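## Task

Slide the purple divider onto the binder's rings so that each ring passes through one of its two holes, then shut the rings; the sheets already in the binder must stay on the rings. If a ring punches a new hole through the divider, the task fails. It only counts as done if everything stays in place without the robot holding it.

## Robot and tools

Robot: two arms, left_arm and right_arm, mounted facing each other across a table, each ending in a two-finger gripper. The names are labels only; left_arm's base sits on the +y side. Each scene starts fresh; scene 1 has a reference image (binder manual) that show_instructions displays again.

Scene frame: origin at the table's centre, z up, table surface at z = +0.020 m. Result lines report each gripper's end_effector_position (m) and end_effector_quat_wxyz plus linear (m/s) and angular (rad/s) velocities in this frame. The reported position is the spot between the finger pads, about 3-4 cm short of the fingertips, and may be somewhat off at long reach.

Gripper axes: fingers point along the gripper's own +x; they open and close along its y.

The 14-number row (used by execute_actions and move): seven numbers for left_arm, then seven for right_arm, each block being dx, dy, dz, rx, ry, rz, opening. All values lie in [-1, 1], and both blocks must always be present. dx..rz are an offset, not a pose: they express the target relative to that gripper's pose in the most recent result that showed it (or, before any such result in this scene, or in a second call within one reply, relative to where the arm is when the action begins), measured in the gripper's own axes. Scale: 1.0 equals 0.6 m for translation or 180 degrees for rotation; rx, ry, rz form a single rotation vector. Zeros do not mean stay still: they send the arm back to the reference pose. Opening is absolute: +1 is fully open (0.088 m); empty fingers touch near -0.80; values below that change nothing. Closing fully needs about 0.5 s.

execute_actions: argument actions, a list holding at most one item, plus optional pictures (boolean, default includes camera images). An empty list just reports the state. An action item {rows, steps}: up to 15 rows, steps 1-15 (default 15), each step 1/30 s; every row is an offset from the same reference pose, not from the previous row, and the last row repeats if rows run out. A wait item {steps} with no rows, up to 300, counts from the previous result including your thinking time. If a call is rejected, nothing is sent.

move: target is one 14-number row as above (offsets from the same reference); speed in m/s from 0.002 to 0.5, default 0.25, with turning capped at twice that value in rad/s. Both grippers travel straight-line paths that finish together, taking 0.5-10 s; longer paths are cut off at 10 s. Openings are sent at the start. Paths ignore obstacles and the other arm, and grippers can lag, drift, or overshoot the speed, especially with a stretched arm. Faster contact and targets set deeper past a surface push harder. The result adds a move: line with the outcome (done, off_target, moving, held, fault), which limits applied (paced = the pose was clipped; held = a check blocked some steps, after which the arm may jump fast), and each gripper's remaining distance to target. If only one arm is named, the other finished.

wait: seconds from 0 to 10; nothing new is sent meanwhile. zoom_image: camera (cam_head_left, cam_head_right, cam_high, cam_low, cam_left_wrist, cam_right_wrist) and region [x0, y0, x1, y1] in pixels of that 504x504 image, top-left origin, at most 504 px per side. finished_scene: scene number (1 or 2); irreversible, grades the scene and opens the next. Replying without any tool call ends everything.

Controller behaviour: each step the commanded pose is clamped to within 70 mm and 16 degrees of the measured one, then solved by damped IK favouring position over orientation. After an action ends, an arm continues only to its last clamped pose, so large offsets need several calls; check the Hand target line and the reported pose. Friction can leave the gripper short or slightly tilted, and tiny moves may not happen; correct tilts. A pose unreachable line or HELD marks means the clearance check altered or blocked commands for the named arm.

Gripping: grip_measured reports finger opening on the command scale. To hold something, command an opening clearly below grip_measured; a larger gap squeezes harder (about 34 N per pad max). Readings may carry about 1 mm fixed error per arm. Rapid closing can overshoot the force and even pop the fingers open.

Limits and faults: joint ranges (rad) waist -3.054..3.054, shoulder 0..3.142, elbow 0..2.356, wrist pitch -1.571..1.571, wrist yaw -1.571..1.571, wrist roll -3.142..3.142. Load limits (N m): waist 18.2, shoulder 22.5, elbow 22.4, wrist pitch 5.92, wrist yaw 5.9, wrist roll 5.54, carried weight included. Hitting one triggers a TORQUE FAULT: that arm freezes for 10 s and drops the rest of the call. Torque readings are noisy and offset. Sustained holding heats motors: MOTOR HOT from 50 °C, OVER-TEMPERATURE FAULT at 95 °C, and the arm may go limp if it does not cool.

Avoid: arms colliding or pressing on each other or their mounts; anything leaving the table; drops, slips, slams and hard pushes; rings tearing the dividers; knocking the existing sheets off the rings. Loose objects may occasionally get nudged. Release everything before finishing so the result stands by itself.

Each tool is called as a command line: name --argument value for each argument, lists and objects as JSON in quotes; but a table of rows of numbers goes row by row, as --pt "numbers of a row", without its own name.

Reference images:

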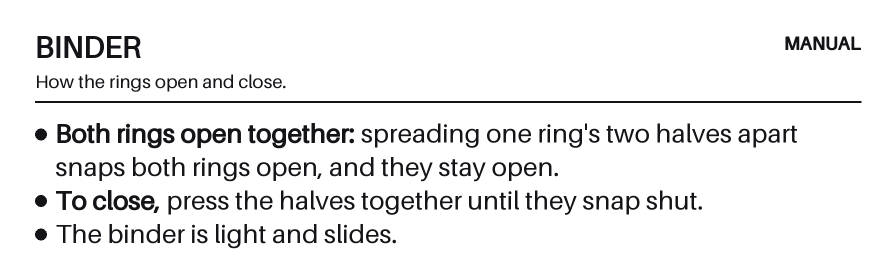

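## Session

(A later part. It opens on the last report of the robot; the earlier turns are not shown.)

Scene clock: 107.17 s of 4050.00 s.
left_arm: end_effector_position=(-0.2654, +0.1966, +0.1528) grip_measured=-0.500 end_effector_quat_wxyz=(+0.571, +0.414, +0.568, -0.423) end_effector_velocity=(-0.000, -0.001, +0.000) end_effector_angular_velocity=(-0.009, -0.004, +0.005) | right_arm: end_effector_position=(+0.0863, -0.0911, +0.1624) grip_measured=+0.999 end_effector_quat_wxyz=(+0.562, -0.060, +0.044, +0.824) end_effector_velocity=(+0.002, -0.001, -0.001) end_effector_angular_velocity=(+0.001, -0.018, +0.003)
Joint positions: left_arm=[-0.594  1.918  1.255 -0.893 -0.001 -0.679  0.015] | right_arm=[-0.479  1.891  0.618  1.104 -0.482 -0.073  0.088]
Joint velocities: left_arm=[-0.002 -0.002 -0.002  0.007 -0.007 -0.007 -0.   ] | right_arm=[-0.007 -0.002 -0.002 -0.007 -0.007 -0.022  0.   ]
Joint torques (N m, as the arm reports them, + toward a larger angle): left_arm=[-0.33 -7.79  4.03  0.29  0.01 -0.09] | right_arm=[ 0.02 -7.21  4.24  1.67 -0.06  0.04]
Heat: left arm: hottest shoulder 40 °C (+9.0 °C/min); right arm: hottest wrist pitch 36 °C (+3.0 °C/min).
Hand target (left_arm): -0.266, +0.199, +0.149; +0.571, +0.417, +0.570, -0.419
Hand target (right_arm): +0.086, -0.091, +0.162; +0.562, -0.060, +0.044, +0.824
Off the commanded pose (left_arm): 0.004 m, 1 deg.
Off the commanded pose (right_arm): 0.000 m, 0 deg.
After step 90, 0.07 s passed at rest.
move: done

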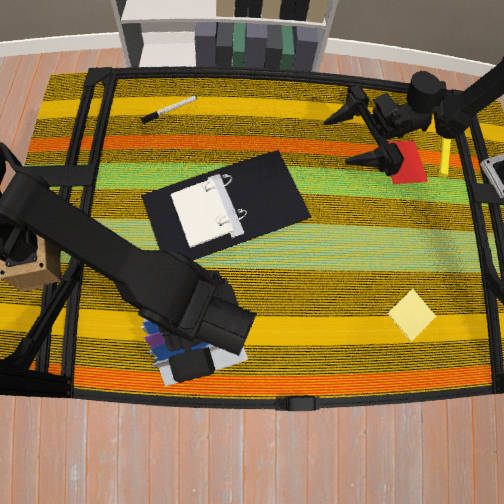

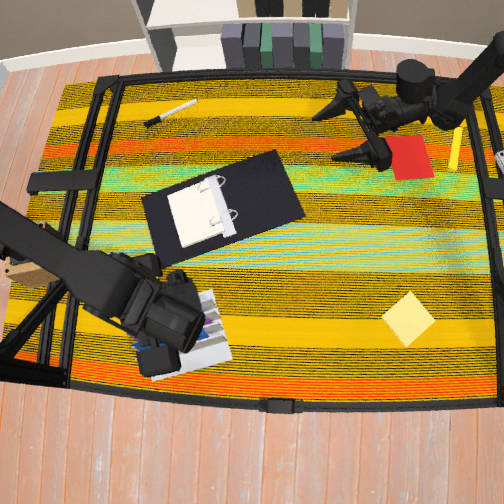

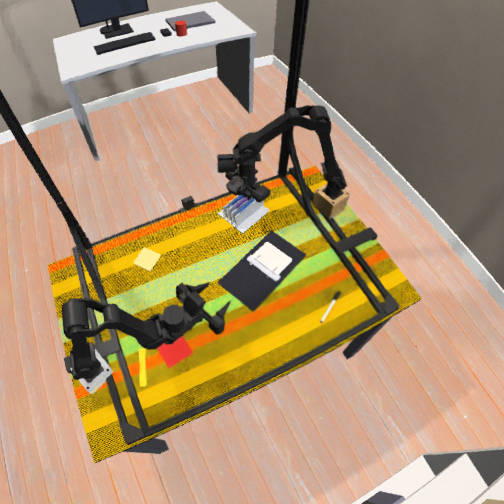

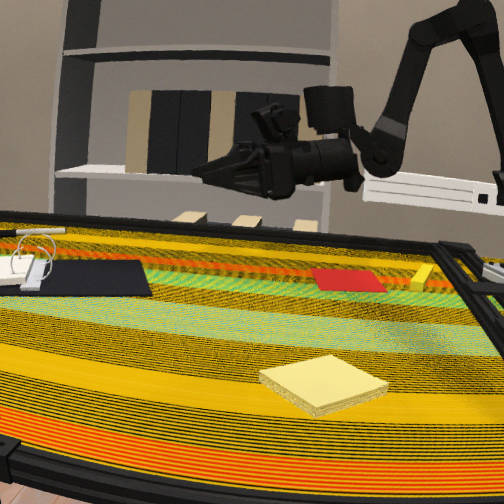

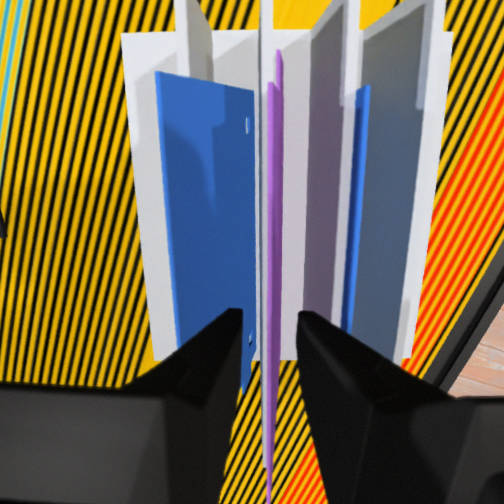

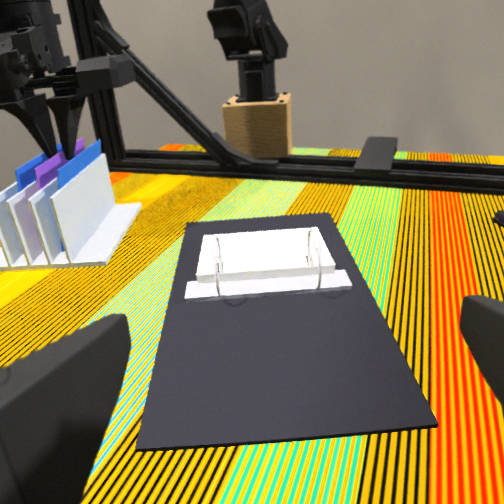

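move --target '[0.016,-0.004,0,0,0,0,-0.6,0,0,0,0,0,0,1]' --speed 0.04

move --target '[0,0,0,0,0,0,-1,0,0,0,0,0,0,1]'

Scene clock: 110.53 s of 4050.00 s.
left_arm: end_effector_position=(-0.2677, +0.1933, +0.1474) grip_measured=-0.600 end_effector_quat_wxyz=(+0.572, +0.410, +0.567, -0.428) end_effector_velocity=(+0.007, +0.003, +0.000) end_effector_angular_velocity=(+0.012, -0.028, +0.015) | right_arm: end_effector_position=(+0.0863, -0.0911, +0.1624) grip_measured=+0.999 end_effector_quat_wxyz=(+0.562, -0.060, +0.044, +0.824) end_effector_velocity=(-0.002, -0.001, -0.001) end_effector_angular_velocity=(-0.004, -0.005, +0.011)
Joint positions: left_arm=[-0.597  1.932  1.251 -0.864 -0.001 -0.68   0.01 ] | right_arm=[-0.479  1.891  0.618  1.104 -0.482 -0.073  0.088]
Joint velocities: left_arm=[ 0.007 -0.002 -0.002 -0.022 -0.022 -0.007 -0.   ] | right_arm=[ 0.002 -0.002 -0.002 -0.007 -0.007 -0.007 -0.   ]
Joint torques (N m, as the arm reports them, + toward a larger angle): left_arm=[-0.31 -7.75  4.01  0.33  0.   -0.09] | right_arm=[ 0.03 -7.21  4.25  1.67 -0.05  0.04]
Heat: left arm: hottest shoulder 39 °C (+8.0 °C/min); right arm: hottest wrist pitch 36 °C (+2.0 °C/min).
Hand target (left_arm): -0.268, +0.196, +0.143; +0.571, +0.414, +0.568, -0.423
Hand target (right_arm): +0.086, -0.091, +0.162; +0.562, -0.060, +0.044, +0.824
Off the commanded pose (left_arm): 0.005 m, 1 deg.
Off the commanded pose (right_arm): 0.000 m, 0 deg.
move: done

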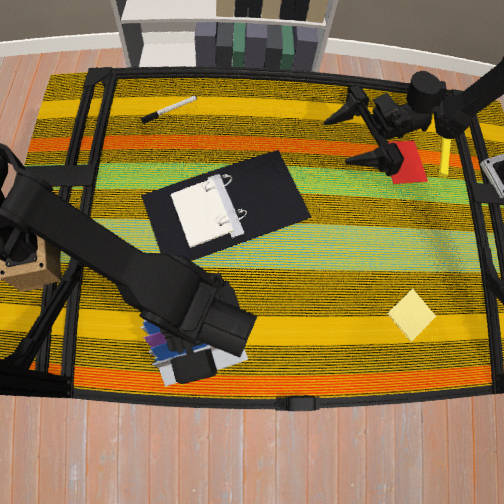

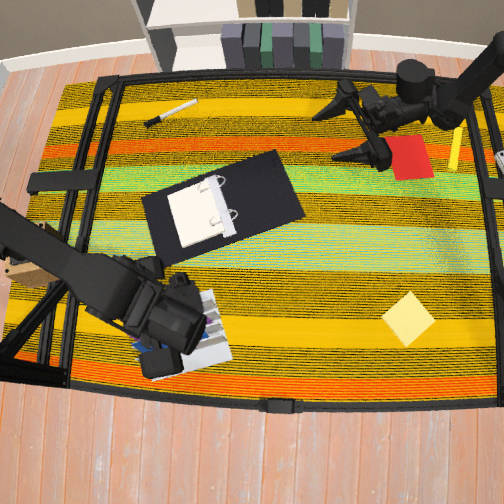

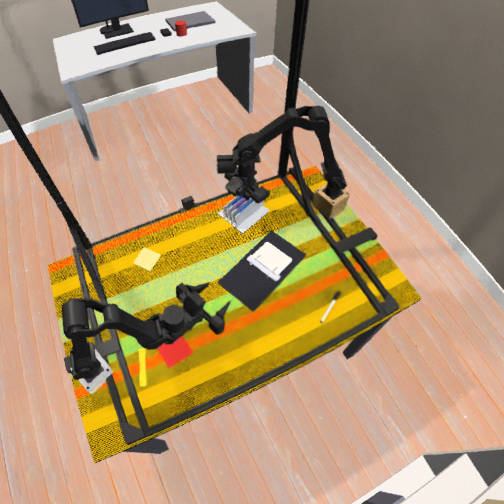

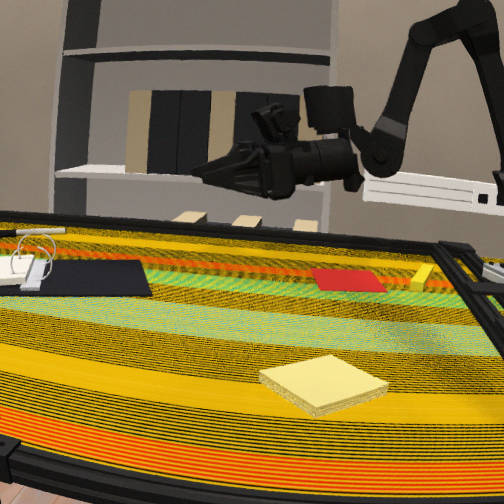

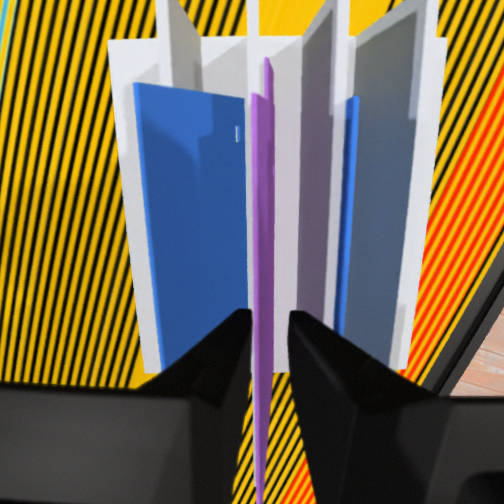

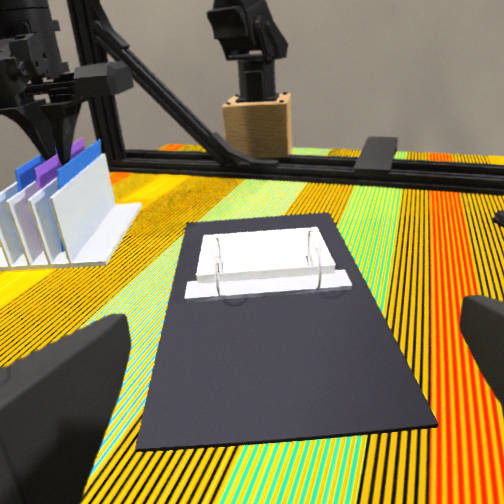

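Scene clock: 111.03 s of 4050.00 s.
left_arm: end_effector_position=(-0.2679, +0.1932, +0.1474) grip_measured=-0.810 end_effector_quat_wxyz=(+0.572, +0.409, +0.568, -0.427) end_effector_velocity=(-0.001, +0.003, +0.000) end_effector_angular_velocity=(+0.004, -0.009, +0.000) | right_arm: end_effector_position=(+0.0863, -0.0911, +0.1624) grip_measured=+0.999 end_effector_quat_wxyz=(+0.562, -0.060, +0.044, +0.824) end_effector_velocity=(-0.002, -0.002, -0.003) end_effector_angular_velocity=(-0.004, -0.015, +0.022)
Joint positions: left_arm=[-0.597  1.932  1.251 -0.863  0.    -0.684  0.   ] | right_arm=[-0.479  1.891  0.618  1.104 -0.482 -0.073  0.088]
Joint velocities: left_arm=[-0.007 -0.002 -0.002 -0.007 -0.007 -0.007  0.   ] | right_arm=[-0.002  0.002 -0.002 -0.007 -0.022 -0.022 -0.   ]
Joint torques (N m, as the arm reports them, + toward a larger angle): left_arm=[ 0.02 -8.69  4.8   0.07  0.01  0.14] | right_arm=[ 0.03 -7.21  4.23  1.67 -0.05  0.04]
Heat: left arm: hottest shoulder 39 °C (+7.1 °C/min); right arm: hottest wrist pitch 36 °C (+2.0 °C/min).
Hand target (left_arm): -0.268, +0.193, +0.147; +0.572, +0.410, +0.567, -0.428
Hand target (right_arm): +0.086, -0.091, +0.162; +0.562, -0.060, +0.044, +0.824
Off the commanded pose (left_arm): 0.000 m, 0 deg.
Off the commanded pose (right_arm): 0.000 m, 0 deg.
move: done

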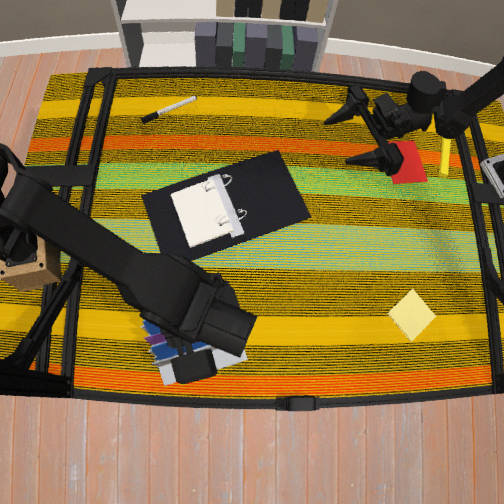

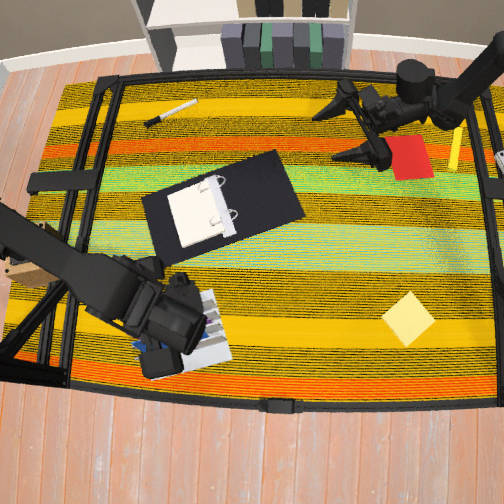

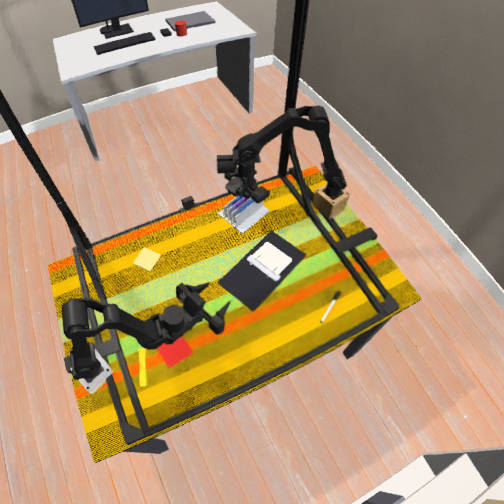

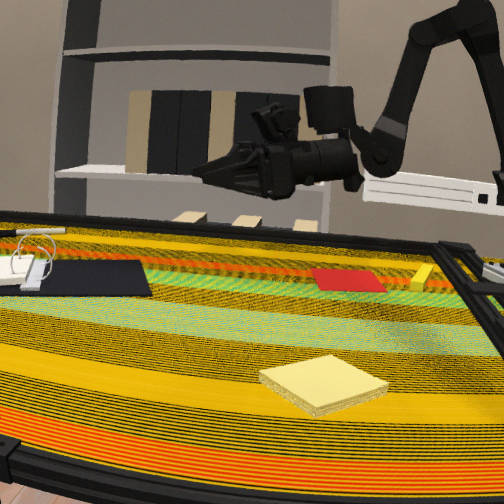

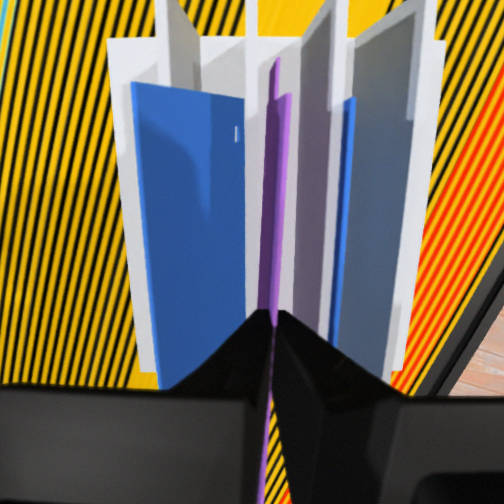

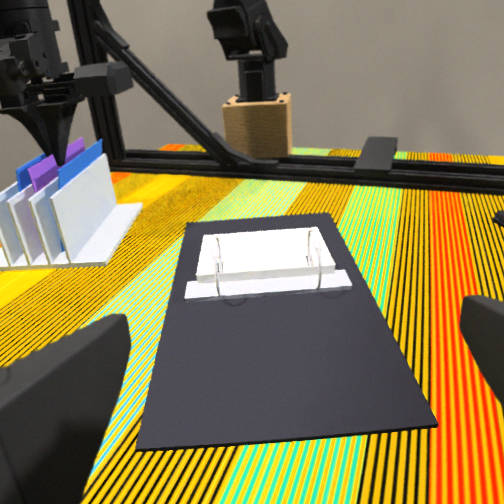

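move --target '[-0.19,-0.003,0.003,0,0,0.006,-1,0,0,0,0,0,0,1]' --speed 0.08

Scene clock: 116.10 s of 4050.00 s.
left_arm: end_effector_position=(-0.2663, +0.1953, +0.2549) grip_measured=-0.810 end_effector_quat_wxyz=(+0.573, +0.422, +0.566, -0.416) end_effector_velocity=(-0.001, +0.002, +0.001) end_effector_angular_velocity=(-0.001, -0.008, +0.015) | right_arm: end_effector_position=(+0.0863, -0.0911, +0.1624) grip_measured=+0.999 end_effector_quat_wxyz=(+0.562, -0.060, +0.044, +0.824) end_effector_velocity=(+0.002, -0.002, -0.003) end_effector_angular_velocity=(-0.010, -0.007, -0.009)
Joint positions: left_arm=[-0.6    1.854  1.587 -1.31  -0.012 -0.685  0.   ] | right_arm=[-0.479  1.891  0.618  1.104 -0.482 -0.073  0.088]
Joint velocities: left_arm=[-0.007 -0.002  0.002 -0.007 -0.007 -0.022  0.   ] | right_arm=[-0.002 -0.002 -0.007 -0.007  0.007 -0.007 -0.   ]
Joint torques (N m, as the arm reports them, + toward a larger angle): left_arm=[-0.18 -9.97  6.85 -0.08 -0.09 -0.09] | right_arm=[ 0.03 -7.19  4.24  1.68 -0.06  0.04]
Heat: left arm: hottest shoulder 39 °C (+6.1 °C/min); right arm: hottest wrist pitch 36 °C (+2.0 °C/min).
Hand target (left_arm): -0.268, +0.194, +0.262; +0.576, +0.414, +0.564, -0.422
Hand target (right_arm): +0.086, -0.091, +0.162; +0.562, -0.060, +0.044, +0.824
Off the commanded pose (left_arm): 0.007 m, 1 deg.
Off the commanded pose (right_arm): 0.000 m, 0 deg.
move: done

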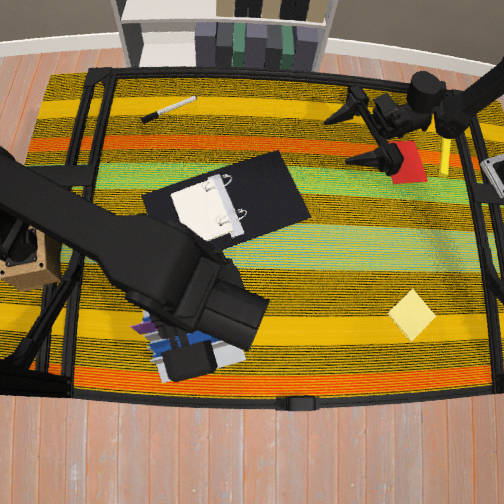

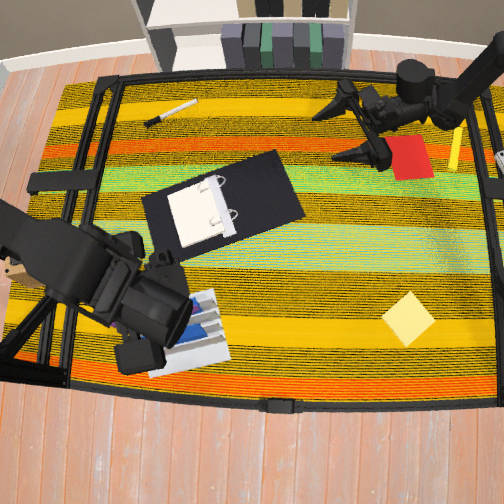

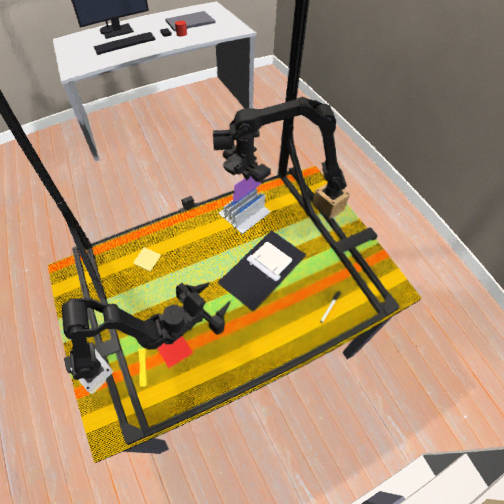

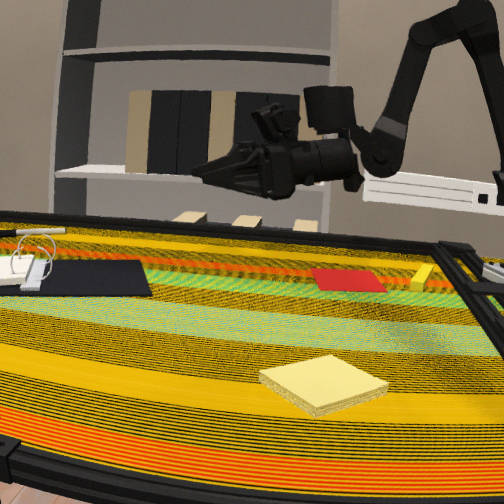

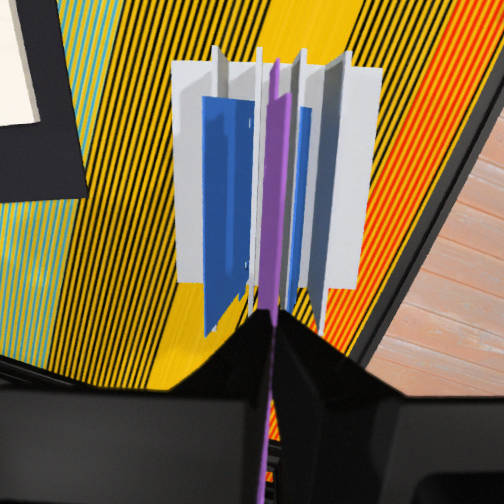

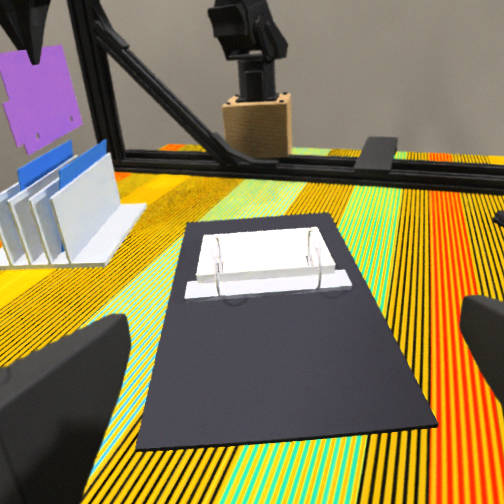

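move --target '[-0.015,0.399,0.227,0.458,0,0,-1,0,0,0,0,0,0,1]' --speed 0.2

move --target '[0.08,0,0,0,0,0,-1,0,0,0,0,0,0,1]' --speed 0.08

zoom_image --camera "cam_right_wrist" --region '[150, 90, 390, 330]'

zoom_image --camera "cam_low" --region '[0, 170, 100, 300]'

Scene clock: 126.30 s of 4050.00 s.
left_arm: end_effector_position=(+0.0021, +0.1382, +0.2667) grip_measured=-0.809 end_effector_quat_wxyz=(+0.154, +0.696, +0.155, -0.684) end_effector_velocity=(-0.003, +0.002, +0.006) end_effector_angular_velocity=(-0.000, +0.008, -0.010) | right_arm: end_effector_position=(+0.0863, -0.0911, +0.1624) grip_measured=+0.999 end_effector_quat_wxyz=(+0.562, -0.060, +0.044, +0.824) end_effector_velocity=(+0.000, +0.000, +0.000) end_effector_angular_velocity=(+0.000, -0.005, +0.006)
Joint positions: left_arm=[ 0.134  2.097  1.978 -1.45  -0.018  1.484  0.   ] | right_arm=[-0.479  1.891  0.618  1.104 -0.482 -0.073  0.088]
Joint velocities: left_arm=[-0.002 -0.007  0.012 -0.022  0.007  0.007  0.   ] | right_arm=[-0.002 -0.002  0.002 -0.007 -0.007 -0.007 -0.   ]
Joint torques (N m, as the arm reports them, + toward a larger angle): left_arm=[ 0.13 -9.3   6.68 -0.07  0.02  0.12] | right_arm=[ 0.03 -7.21  4.24  1.68 -0.05  0.04]
Heat: left arm: hottest shoulder 39 °C (+5.0 °C/min); right arm: hottest wrist pitch 36 °C (+2.0 °C/min).
Hand target (left_arm): +0.004, +0.136, +0.267; +0.153, +0.698, +0.152, -0.683
Hand target (right_arm): +0.086, -0.091, +0.162; +0.562, -0.060, +0.044, +0.824
Off the commanded pose (left_arm): 0.002 m, 0 deg.
Off the commanded pose (right_arm): 0.000 m, 0 deg.
move: done

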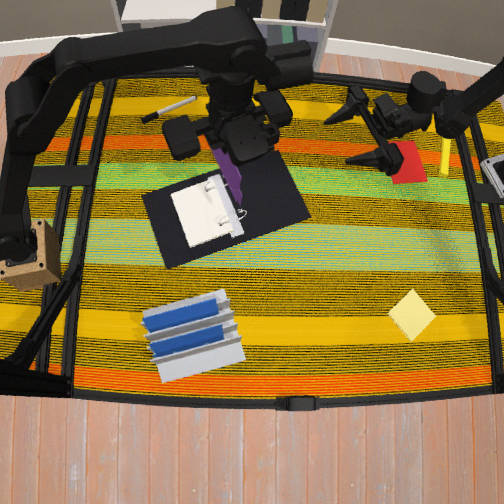

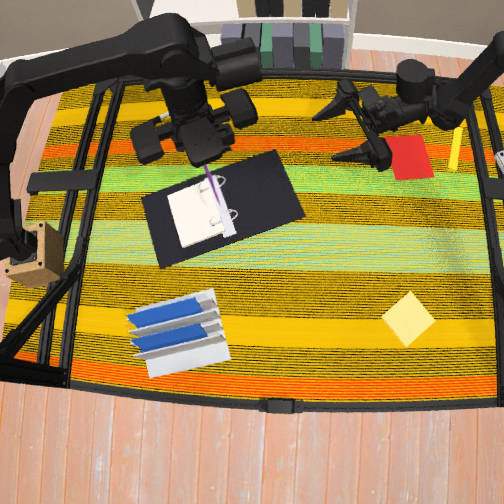

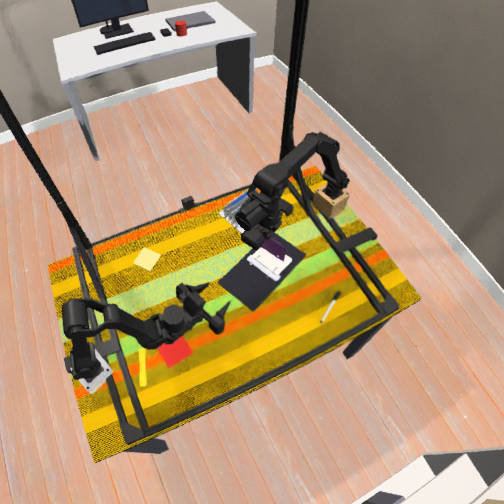

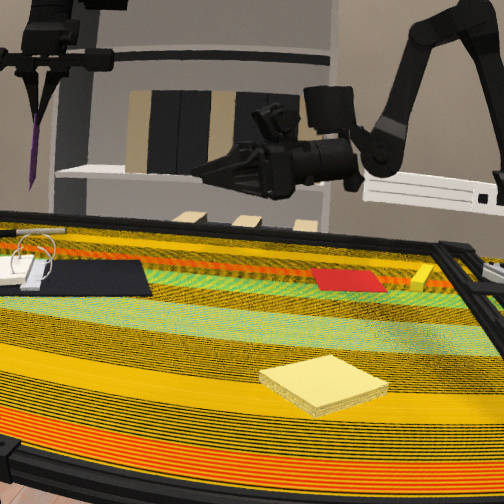

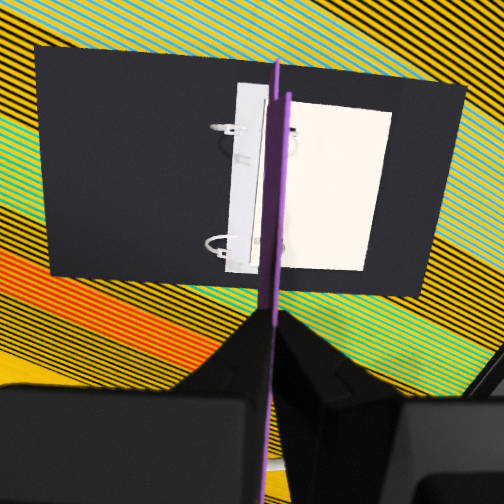

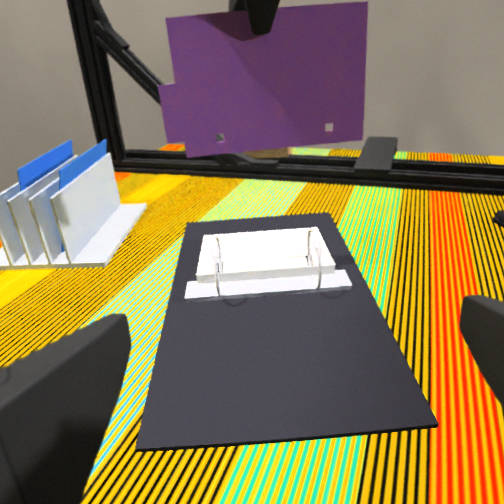

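Scene clock: 127.23 s of 4050.00 s.
left_arm: end_effector_position=(+0.0028, +0.1370, +0.2191) grip_measured=-0.810 end_effector_quat_wxyz=(+0.154, +0.696, +0.154, -0.684) end_effector_velocity=(-0.002, -0.001, -0.003) end_effector_angular_velocity=(+0.004, -0.006, +0.015) | right_arm: end_effector_position=(+0.0863, -0.0911, +0.1624) grip_measured=+0.999 end_effector_quat_wxyz=(+0.562, -0.060, +0.044, +0.824) end_effector_velocity=(+0.002, +0.000, +0.002) end_effector_angular_velocity=(+0.015, -0.022, -0.006)
Joint positions: left_arm=[ 0.134  2.097  1.789 -1.26  -0.018  1.484  0.   ] | right_arm=[-0.479  1.891  0.618  1.104 -0.482 -0.073  0.088]
Joint velocities: left_arm=[-0.007  0.002 -0.007  0.007 -0.007 -0.022  0.   ] | right_arm=[-0.002 -0.002 -0.002  0.007  0.007 -0.022 -0.   ]
Joint torques (N m, as the arm reports them, + toward a larger angle): left_arm=[  0.16 -11.06   4.56   0.2    0.1    0.09] | right_arm=[ 0.03 -7.21  4.24  1.67 -0.05  0.04]
Heat: left arm: hottest shoulder 39 °C (+4.0 °C/min); right arm: hottest wrist pitch 36 °C (+2.0 °C/min).
Hand target (left_arm): +0.003, +0.139, +0.219; +0.154, +0.696, +0.155, -0.684
Hand target (right_arm): +0.086, -0.091, +0.162; +0.562, -0.060, +0.044, +0.824
Off the commanded pose (left_arm): 0.002 m, 0 deg.
Off the commanded pose (right_arm): 0.000 m, 0 deg.
move: done

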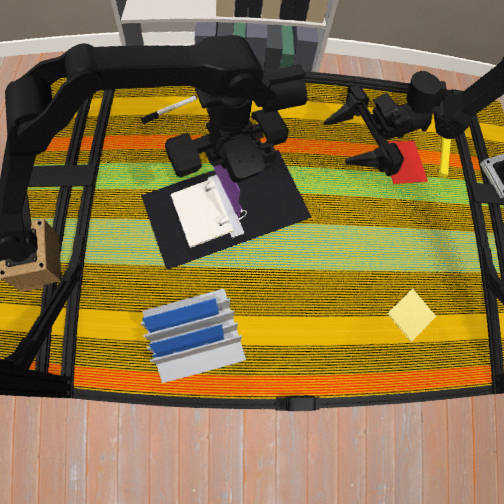

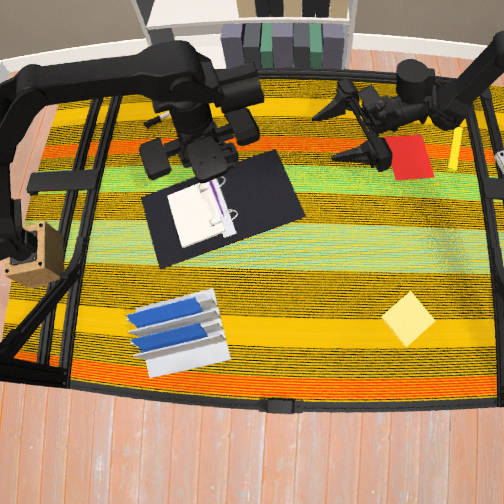

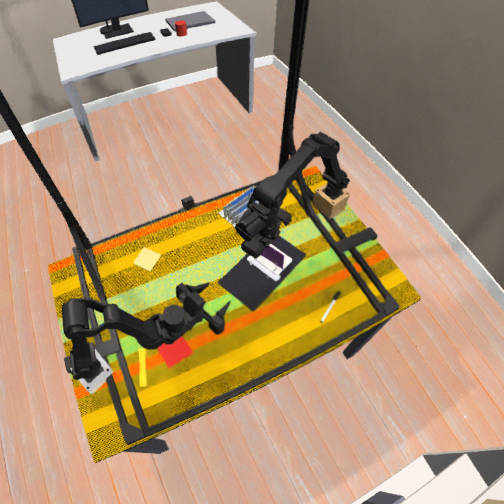

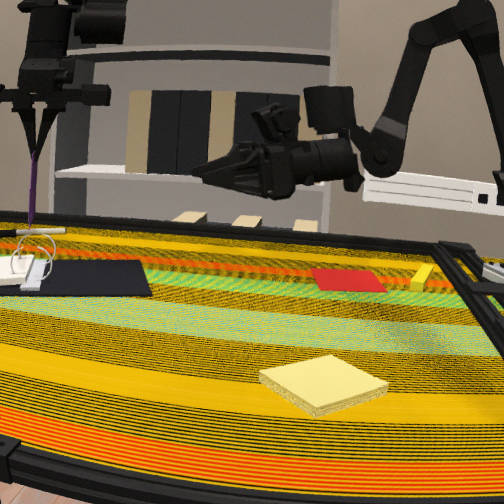

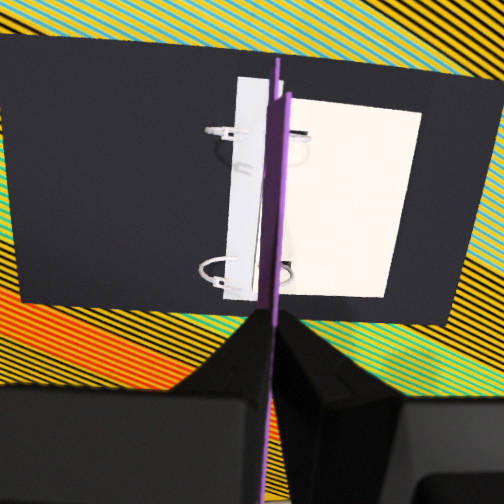

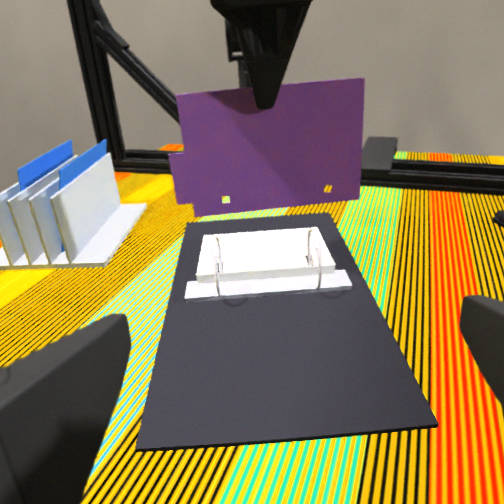

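Region (150, 90, 390, 330) of cam_right_wrist's 504x504 image, scaled by 2.100, with more detail than that image has.

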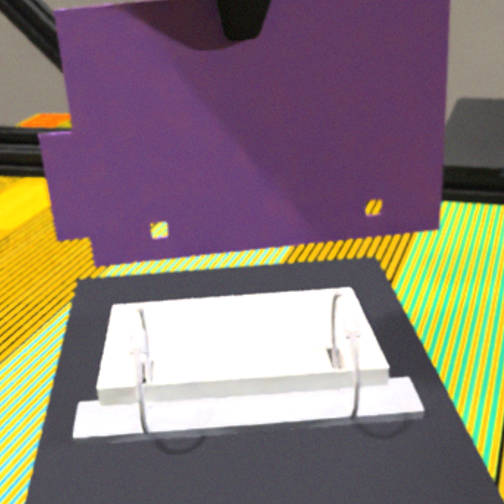

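Region (0, 170, 100, 300) of cam_low's 504x504 image, scaled by 3.877, with more detail than that image has; it fills the left 388 columns of this view, and the rest is white.

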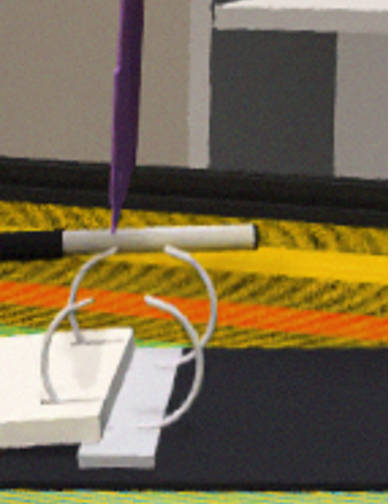

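move --target '[0.025,0.007,0.017,0,-0.007,0,-1,0,0,0,0,0,0,1]' --speed 0.04

zoom_image --camera "cam_right_wrist" --region '[180, 170, 360, 310]'

zoom_image --camera "cam_low" --region '[0, 170, 100, 300]'

Scene clock: 139.03 s of 4050.00 s.
left_arm: end_effector_position=(-0.0025, +0.1281, +0.2085) grip_measured=-0.809 end_effector_quat_wxyz=(+0.159, +0.691, +0.148, -0.689) end_effector_velocity=(-0.001, +0.003, -0.001) end_effector_angular_velocity=(+0.009, +0.011, +0.024) | right_arm: end_effector_position=(+0.0863, -0.0911, +0.1624) grip_measured=+0.999 end_effector_quat_wxyz=(+0.562, -0.060, +0.044, +0.824) end_effector_velocity=(-0.000, -0.001, +0.001) end_effector_angular_velocity=(+0.000, -0.005, +0.006)
Joint positions: left_arm=[ 0.121  2.116  1.775 -1.214 -0.001  1.473  0.   ] | right_arm=[-0.479  1.891  0.618  1.104 -0.482 -0.073  0.088]
Joint velocities: left_arm=[ 0.002 -0.002 -0.007 -0.007  0.007 -0.022  0.   ] | right_arm=[-0.002 -0.007 -0.002 -0.007 -0.007 -0.007  0.   ]
Joint torques (N m, as the arm reports them, + toward a larger angle): left_arm=[-0.27 -9.67  4.51  0.21  0.25 -0.1 ] | right_arm=[ 0.04 -7.2   4.23  1.67 -0.06  0.04]
Heat: left arm: hottest shoulder 40 °C (+2.0 °C/min); right arm: hottest wrist pitch 37 °C (+2.0 °C/min).
Hand target (left_arm): -0.004, +0.129, +0.204; +0.156, +0.689, +0.153, -0.691
Hand target (right_arm): +0.086, -0.091, +0.162; +0.562, -0.060, +0.044, +0.824
Off the commanded pose (left_arm): 0.005 m, 1 deg.
Off the commanded pose (right_arm): 0.000 m, 0 deg.
move: done

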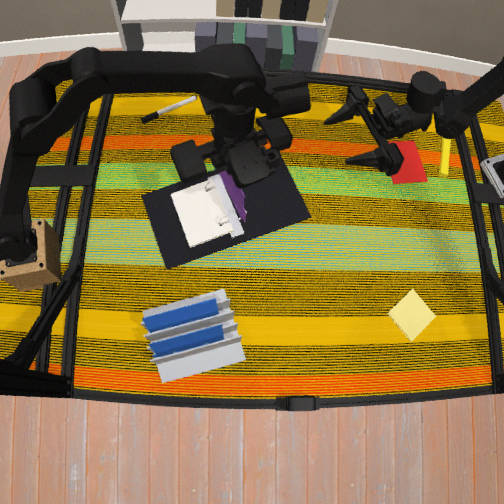

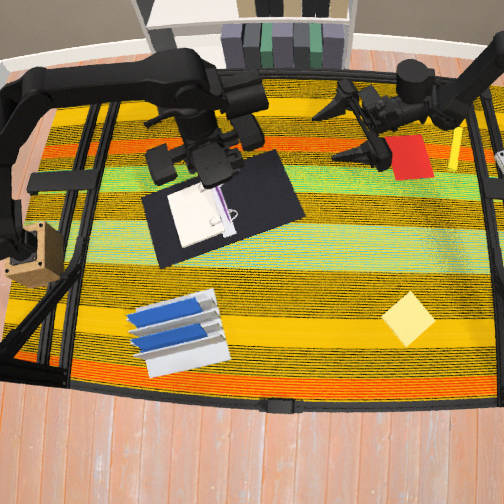

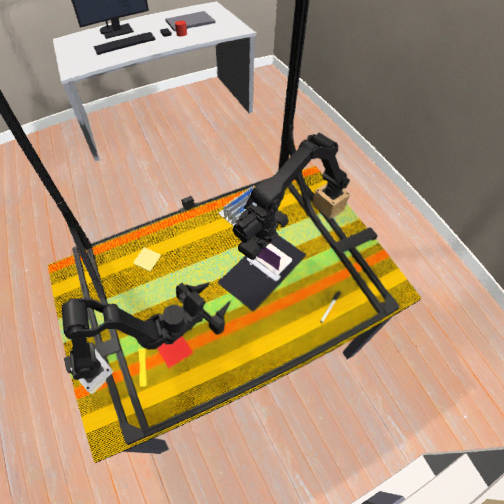

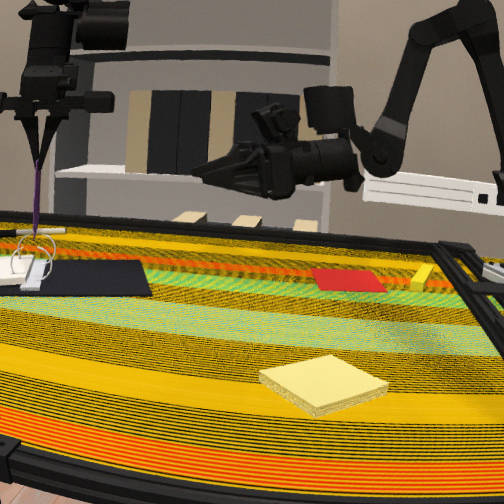

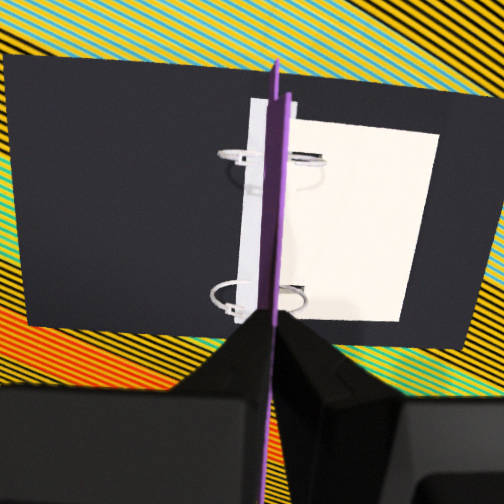

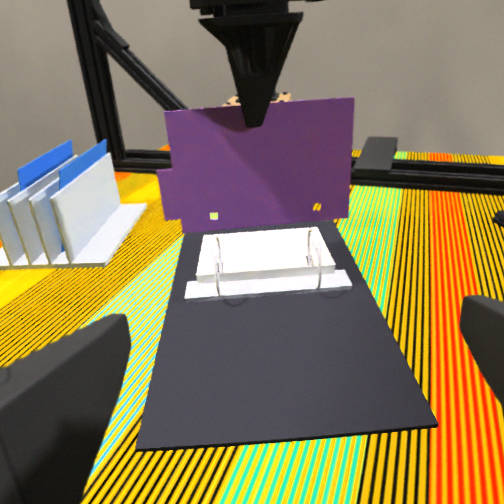

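Region (180, 170, 360, 310) of cam_right_wrist's 504x504 image, scaled by 2.800, with more detail than that image has.

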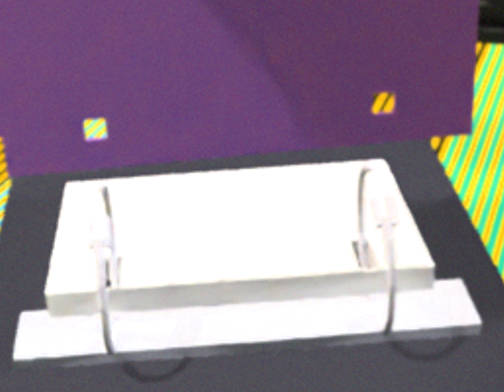

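Region (0, 170, 100, 300) of cam_low's 504x504 image, scaled by 3.877, with more detail than that image has; it fills the left 388 columns of this view, and the rest is white.

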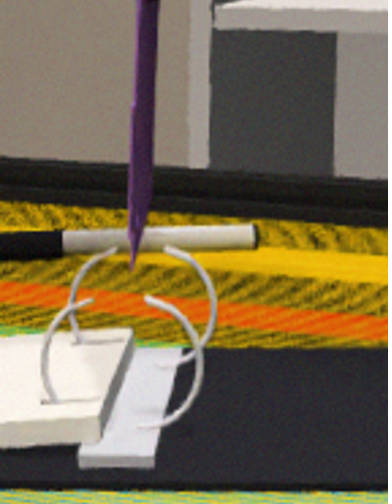

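move --target '[0.033,-0.008,0.004,0.012,-0.003,-0.004,-1,0,0,0,0,0,0,1]' --speed 0.03

zoom_image --camera "cam_right_wrist" --region '[180, 170, 360, 310]'

zoom_image --camera "cam_low" --region '[0, 170, 100, 300]'

Scene clock: 149.53 s of 4050.00 s.
left_arm: end_effector_position=(-0.0044, +0.1301, +0.1919) grip_measured=-0.808 end_effector_quat_wxyz=(+0.148, +0.691, +0.138, -0.694) end_effector_velocity=(-0.002, +0.005, +0.000) end_effector_angular_velocity=(+0.023, +0.001, +0.020) | right_arm: end_effector_position=(+0.0863, -0.0911, +0.1624) grip_measured=+0.999 end_effector_quat_wxyz=(+0.562, -0.060, +0.044, +0.824) end_effector_velocity=(-0.000, -0.001, -0.001) end_effector_angular_velocity=(-0.004, -0.005, +0.006)
Joint positions: left_arm=[ 0.121  2.117  1.711 -1.151  0.006  1.503  0.   ] | right_arm=[-0.479  1.891  0.618  1.104 -0.482 -0.073  0.088]
Joint velocities: left_arm=[-0.002 -0.002 -0.002 -0.022 -0.007 -0.022  0.   ] | right_arm=[-0.002 -0.002 -0.002 -0.007 -0.007 -0.007 -0.   ]
Joint torques (N m, as the arm reports them, + toward a larger angle): left_arm=[ -0.33 -10.09   4.36   0.19   0.27   0.15] | right_arm=[ 0.02 -7.2   4.24  1.67 -0.06  0.04]
Heat: left arm: hottest shoulder 40 °C (+0.0 °C/min); right arm: hottest wrist pitch 37 °C (+2.0 °C/min).
Hand target (left_arm): -0.007, +0.131, +0.189; +0.142, +0.690, +0.139, -0.696
Hand target (right_arm): +0.086, -0.091, +0.162; +0.562, -0.060, +0.044, +0.824
Off the commanded pose (left_arm): 0.004 m, 1 deg.
Off the commanded pose (right_arm): 0.000 m, 0 deg.
move: done

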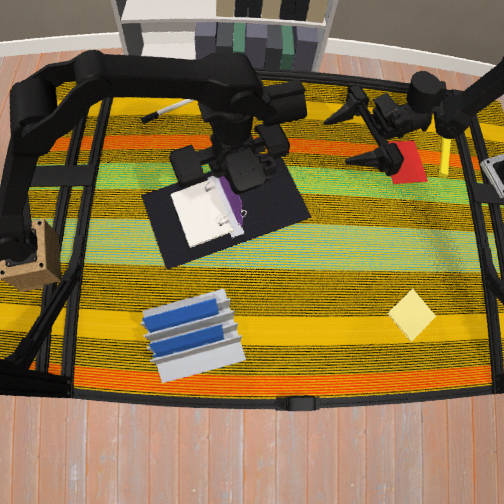

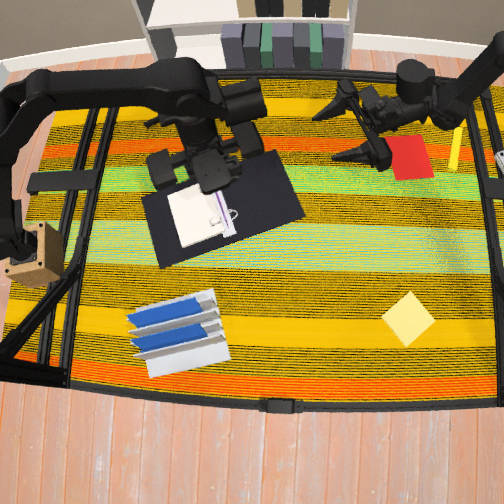

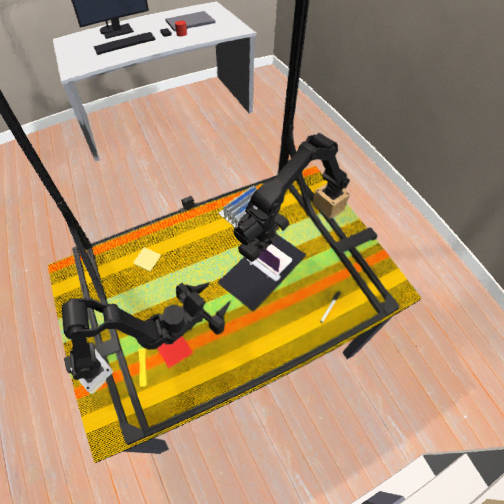

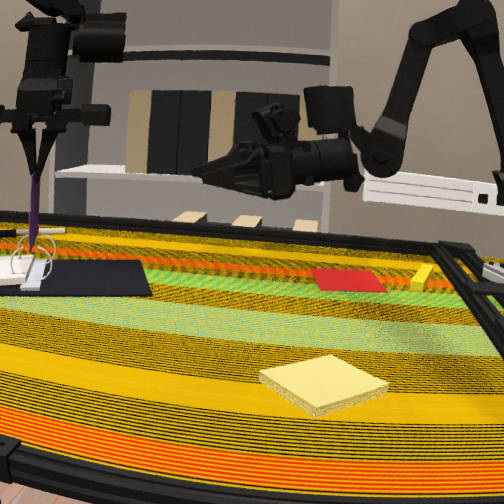

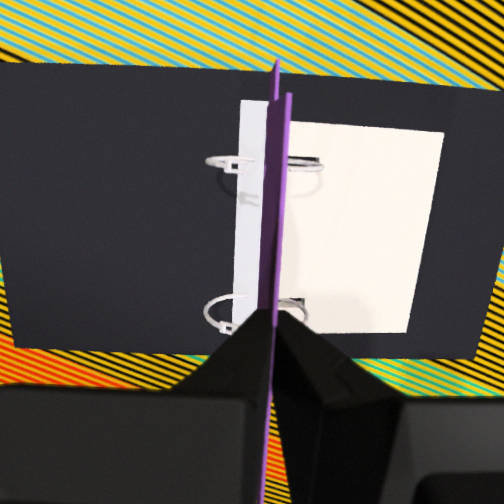

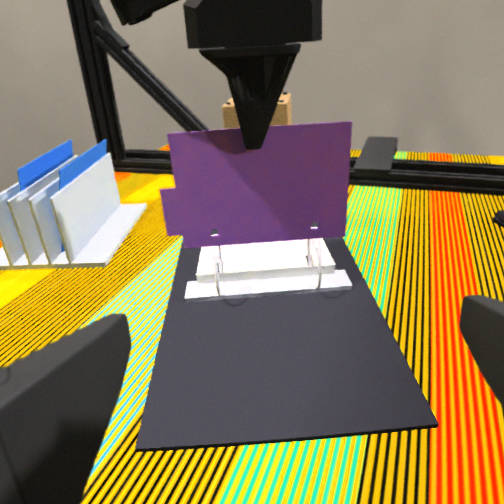

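Region (180, 170, 360, 310) of cam_right_wrist's 504x504 image, scaled by 2.800, with more detail than that image has.

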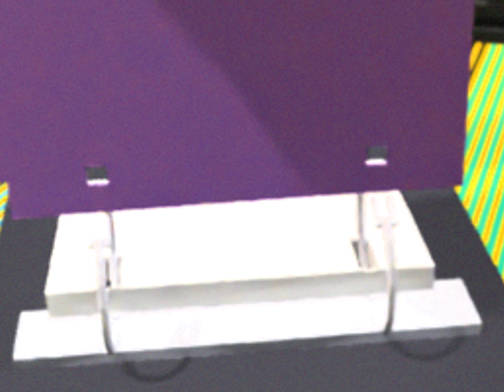

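Region (0, 170, 100, 300) of cam_low's 504x504 image, scaled by 3.877, with more detail than that image has; it fills the left 388 columns of this view, and the rest is white.

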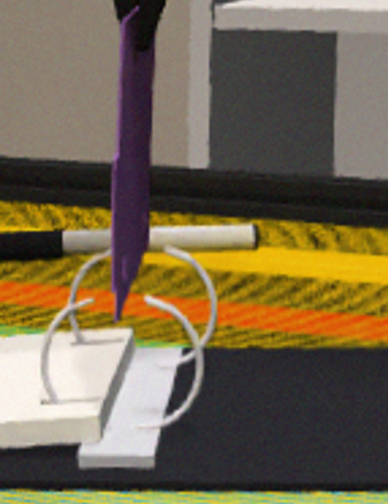

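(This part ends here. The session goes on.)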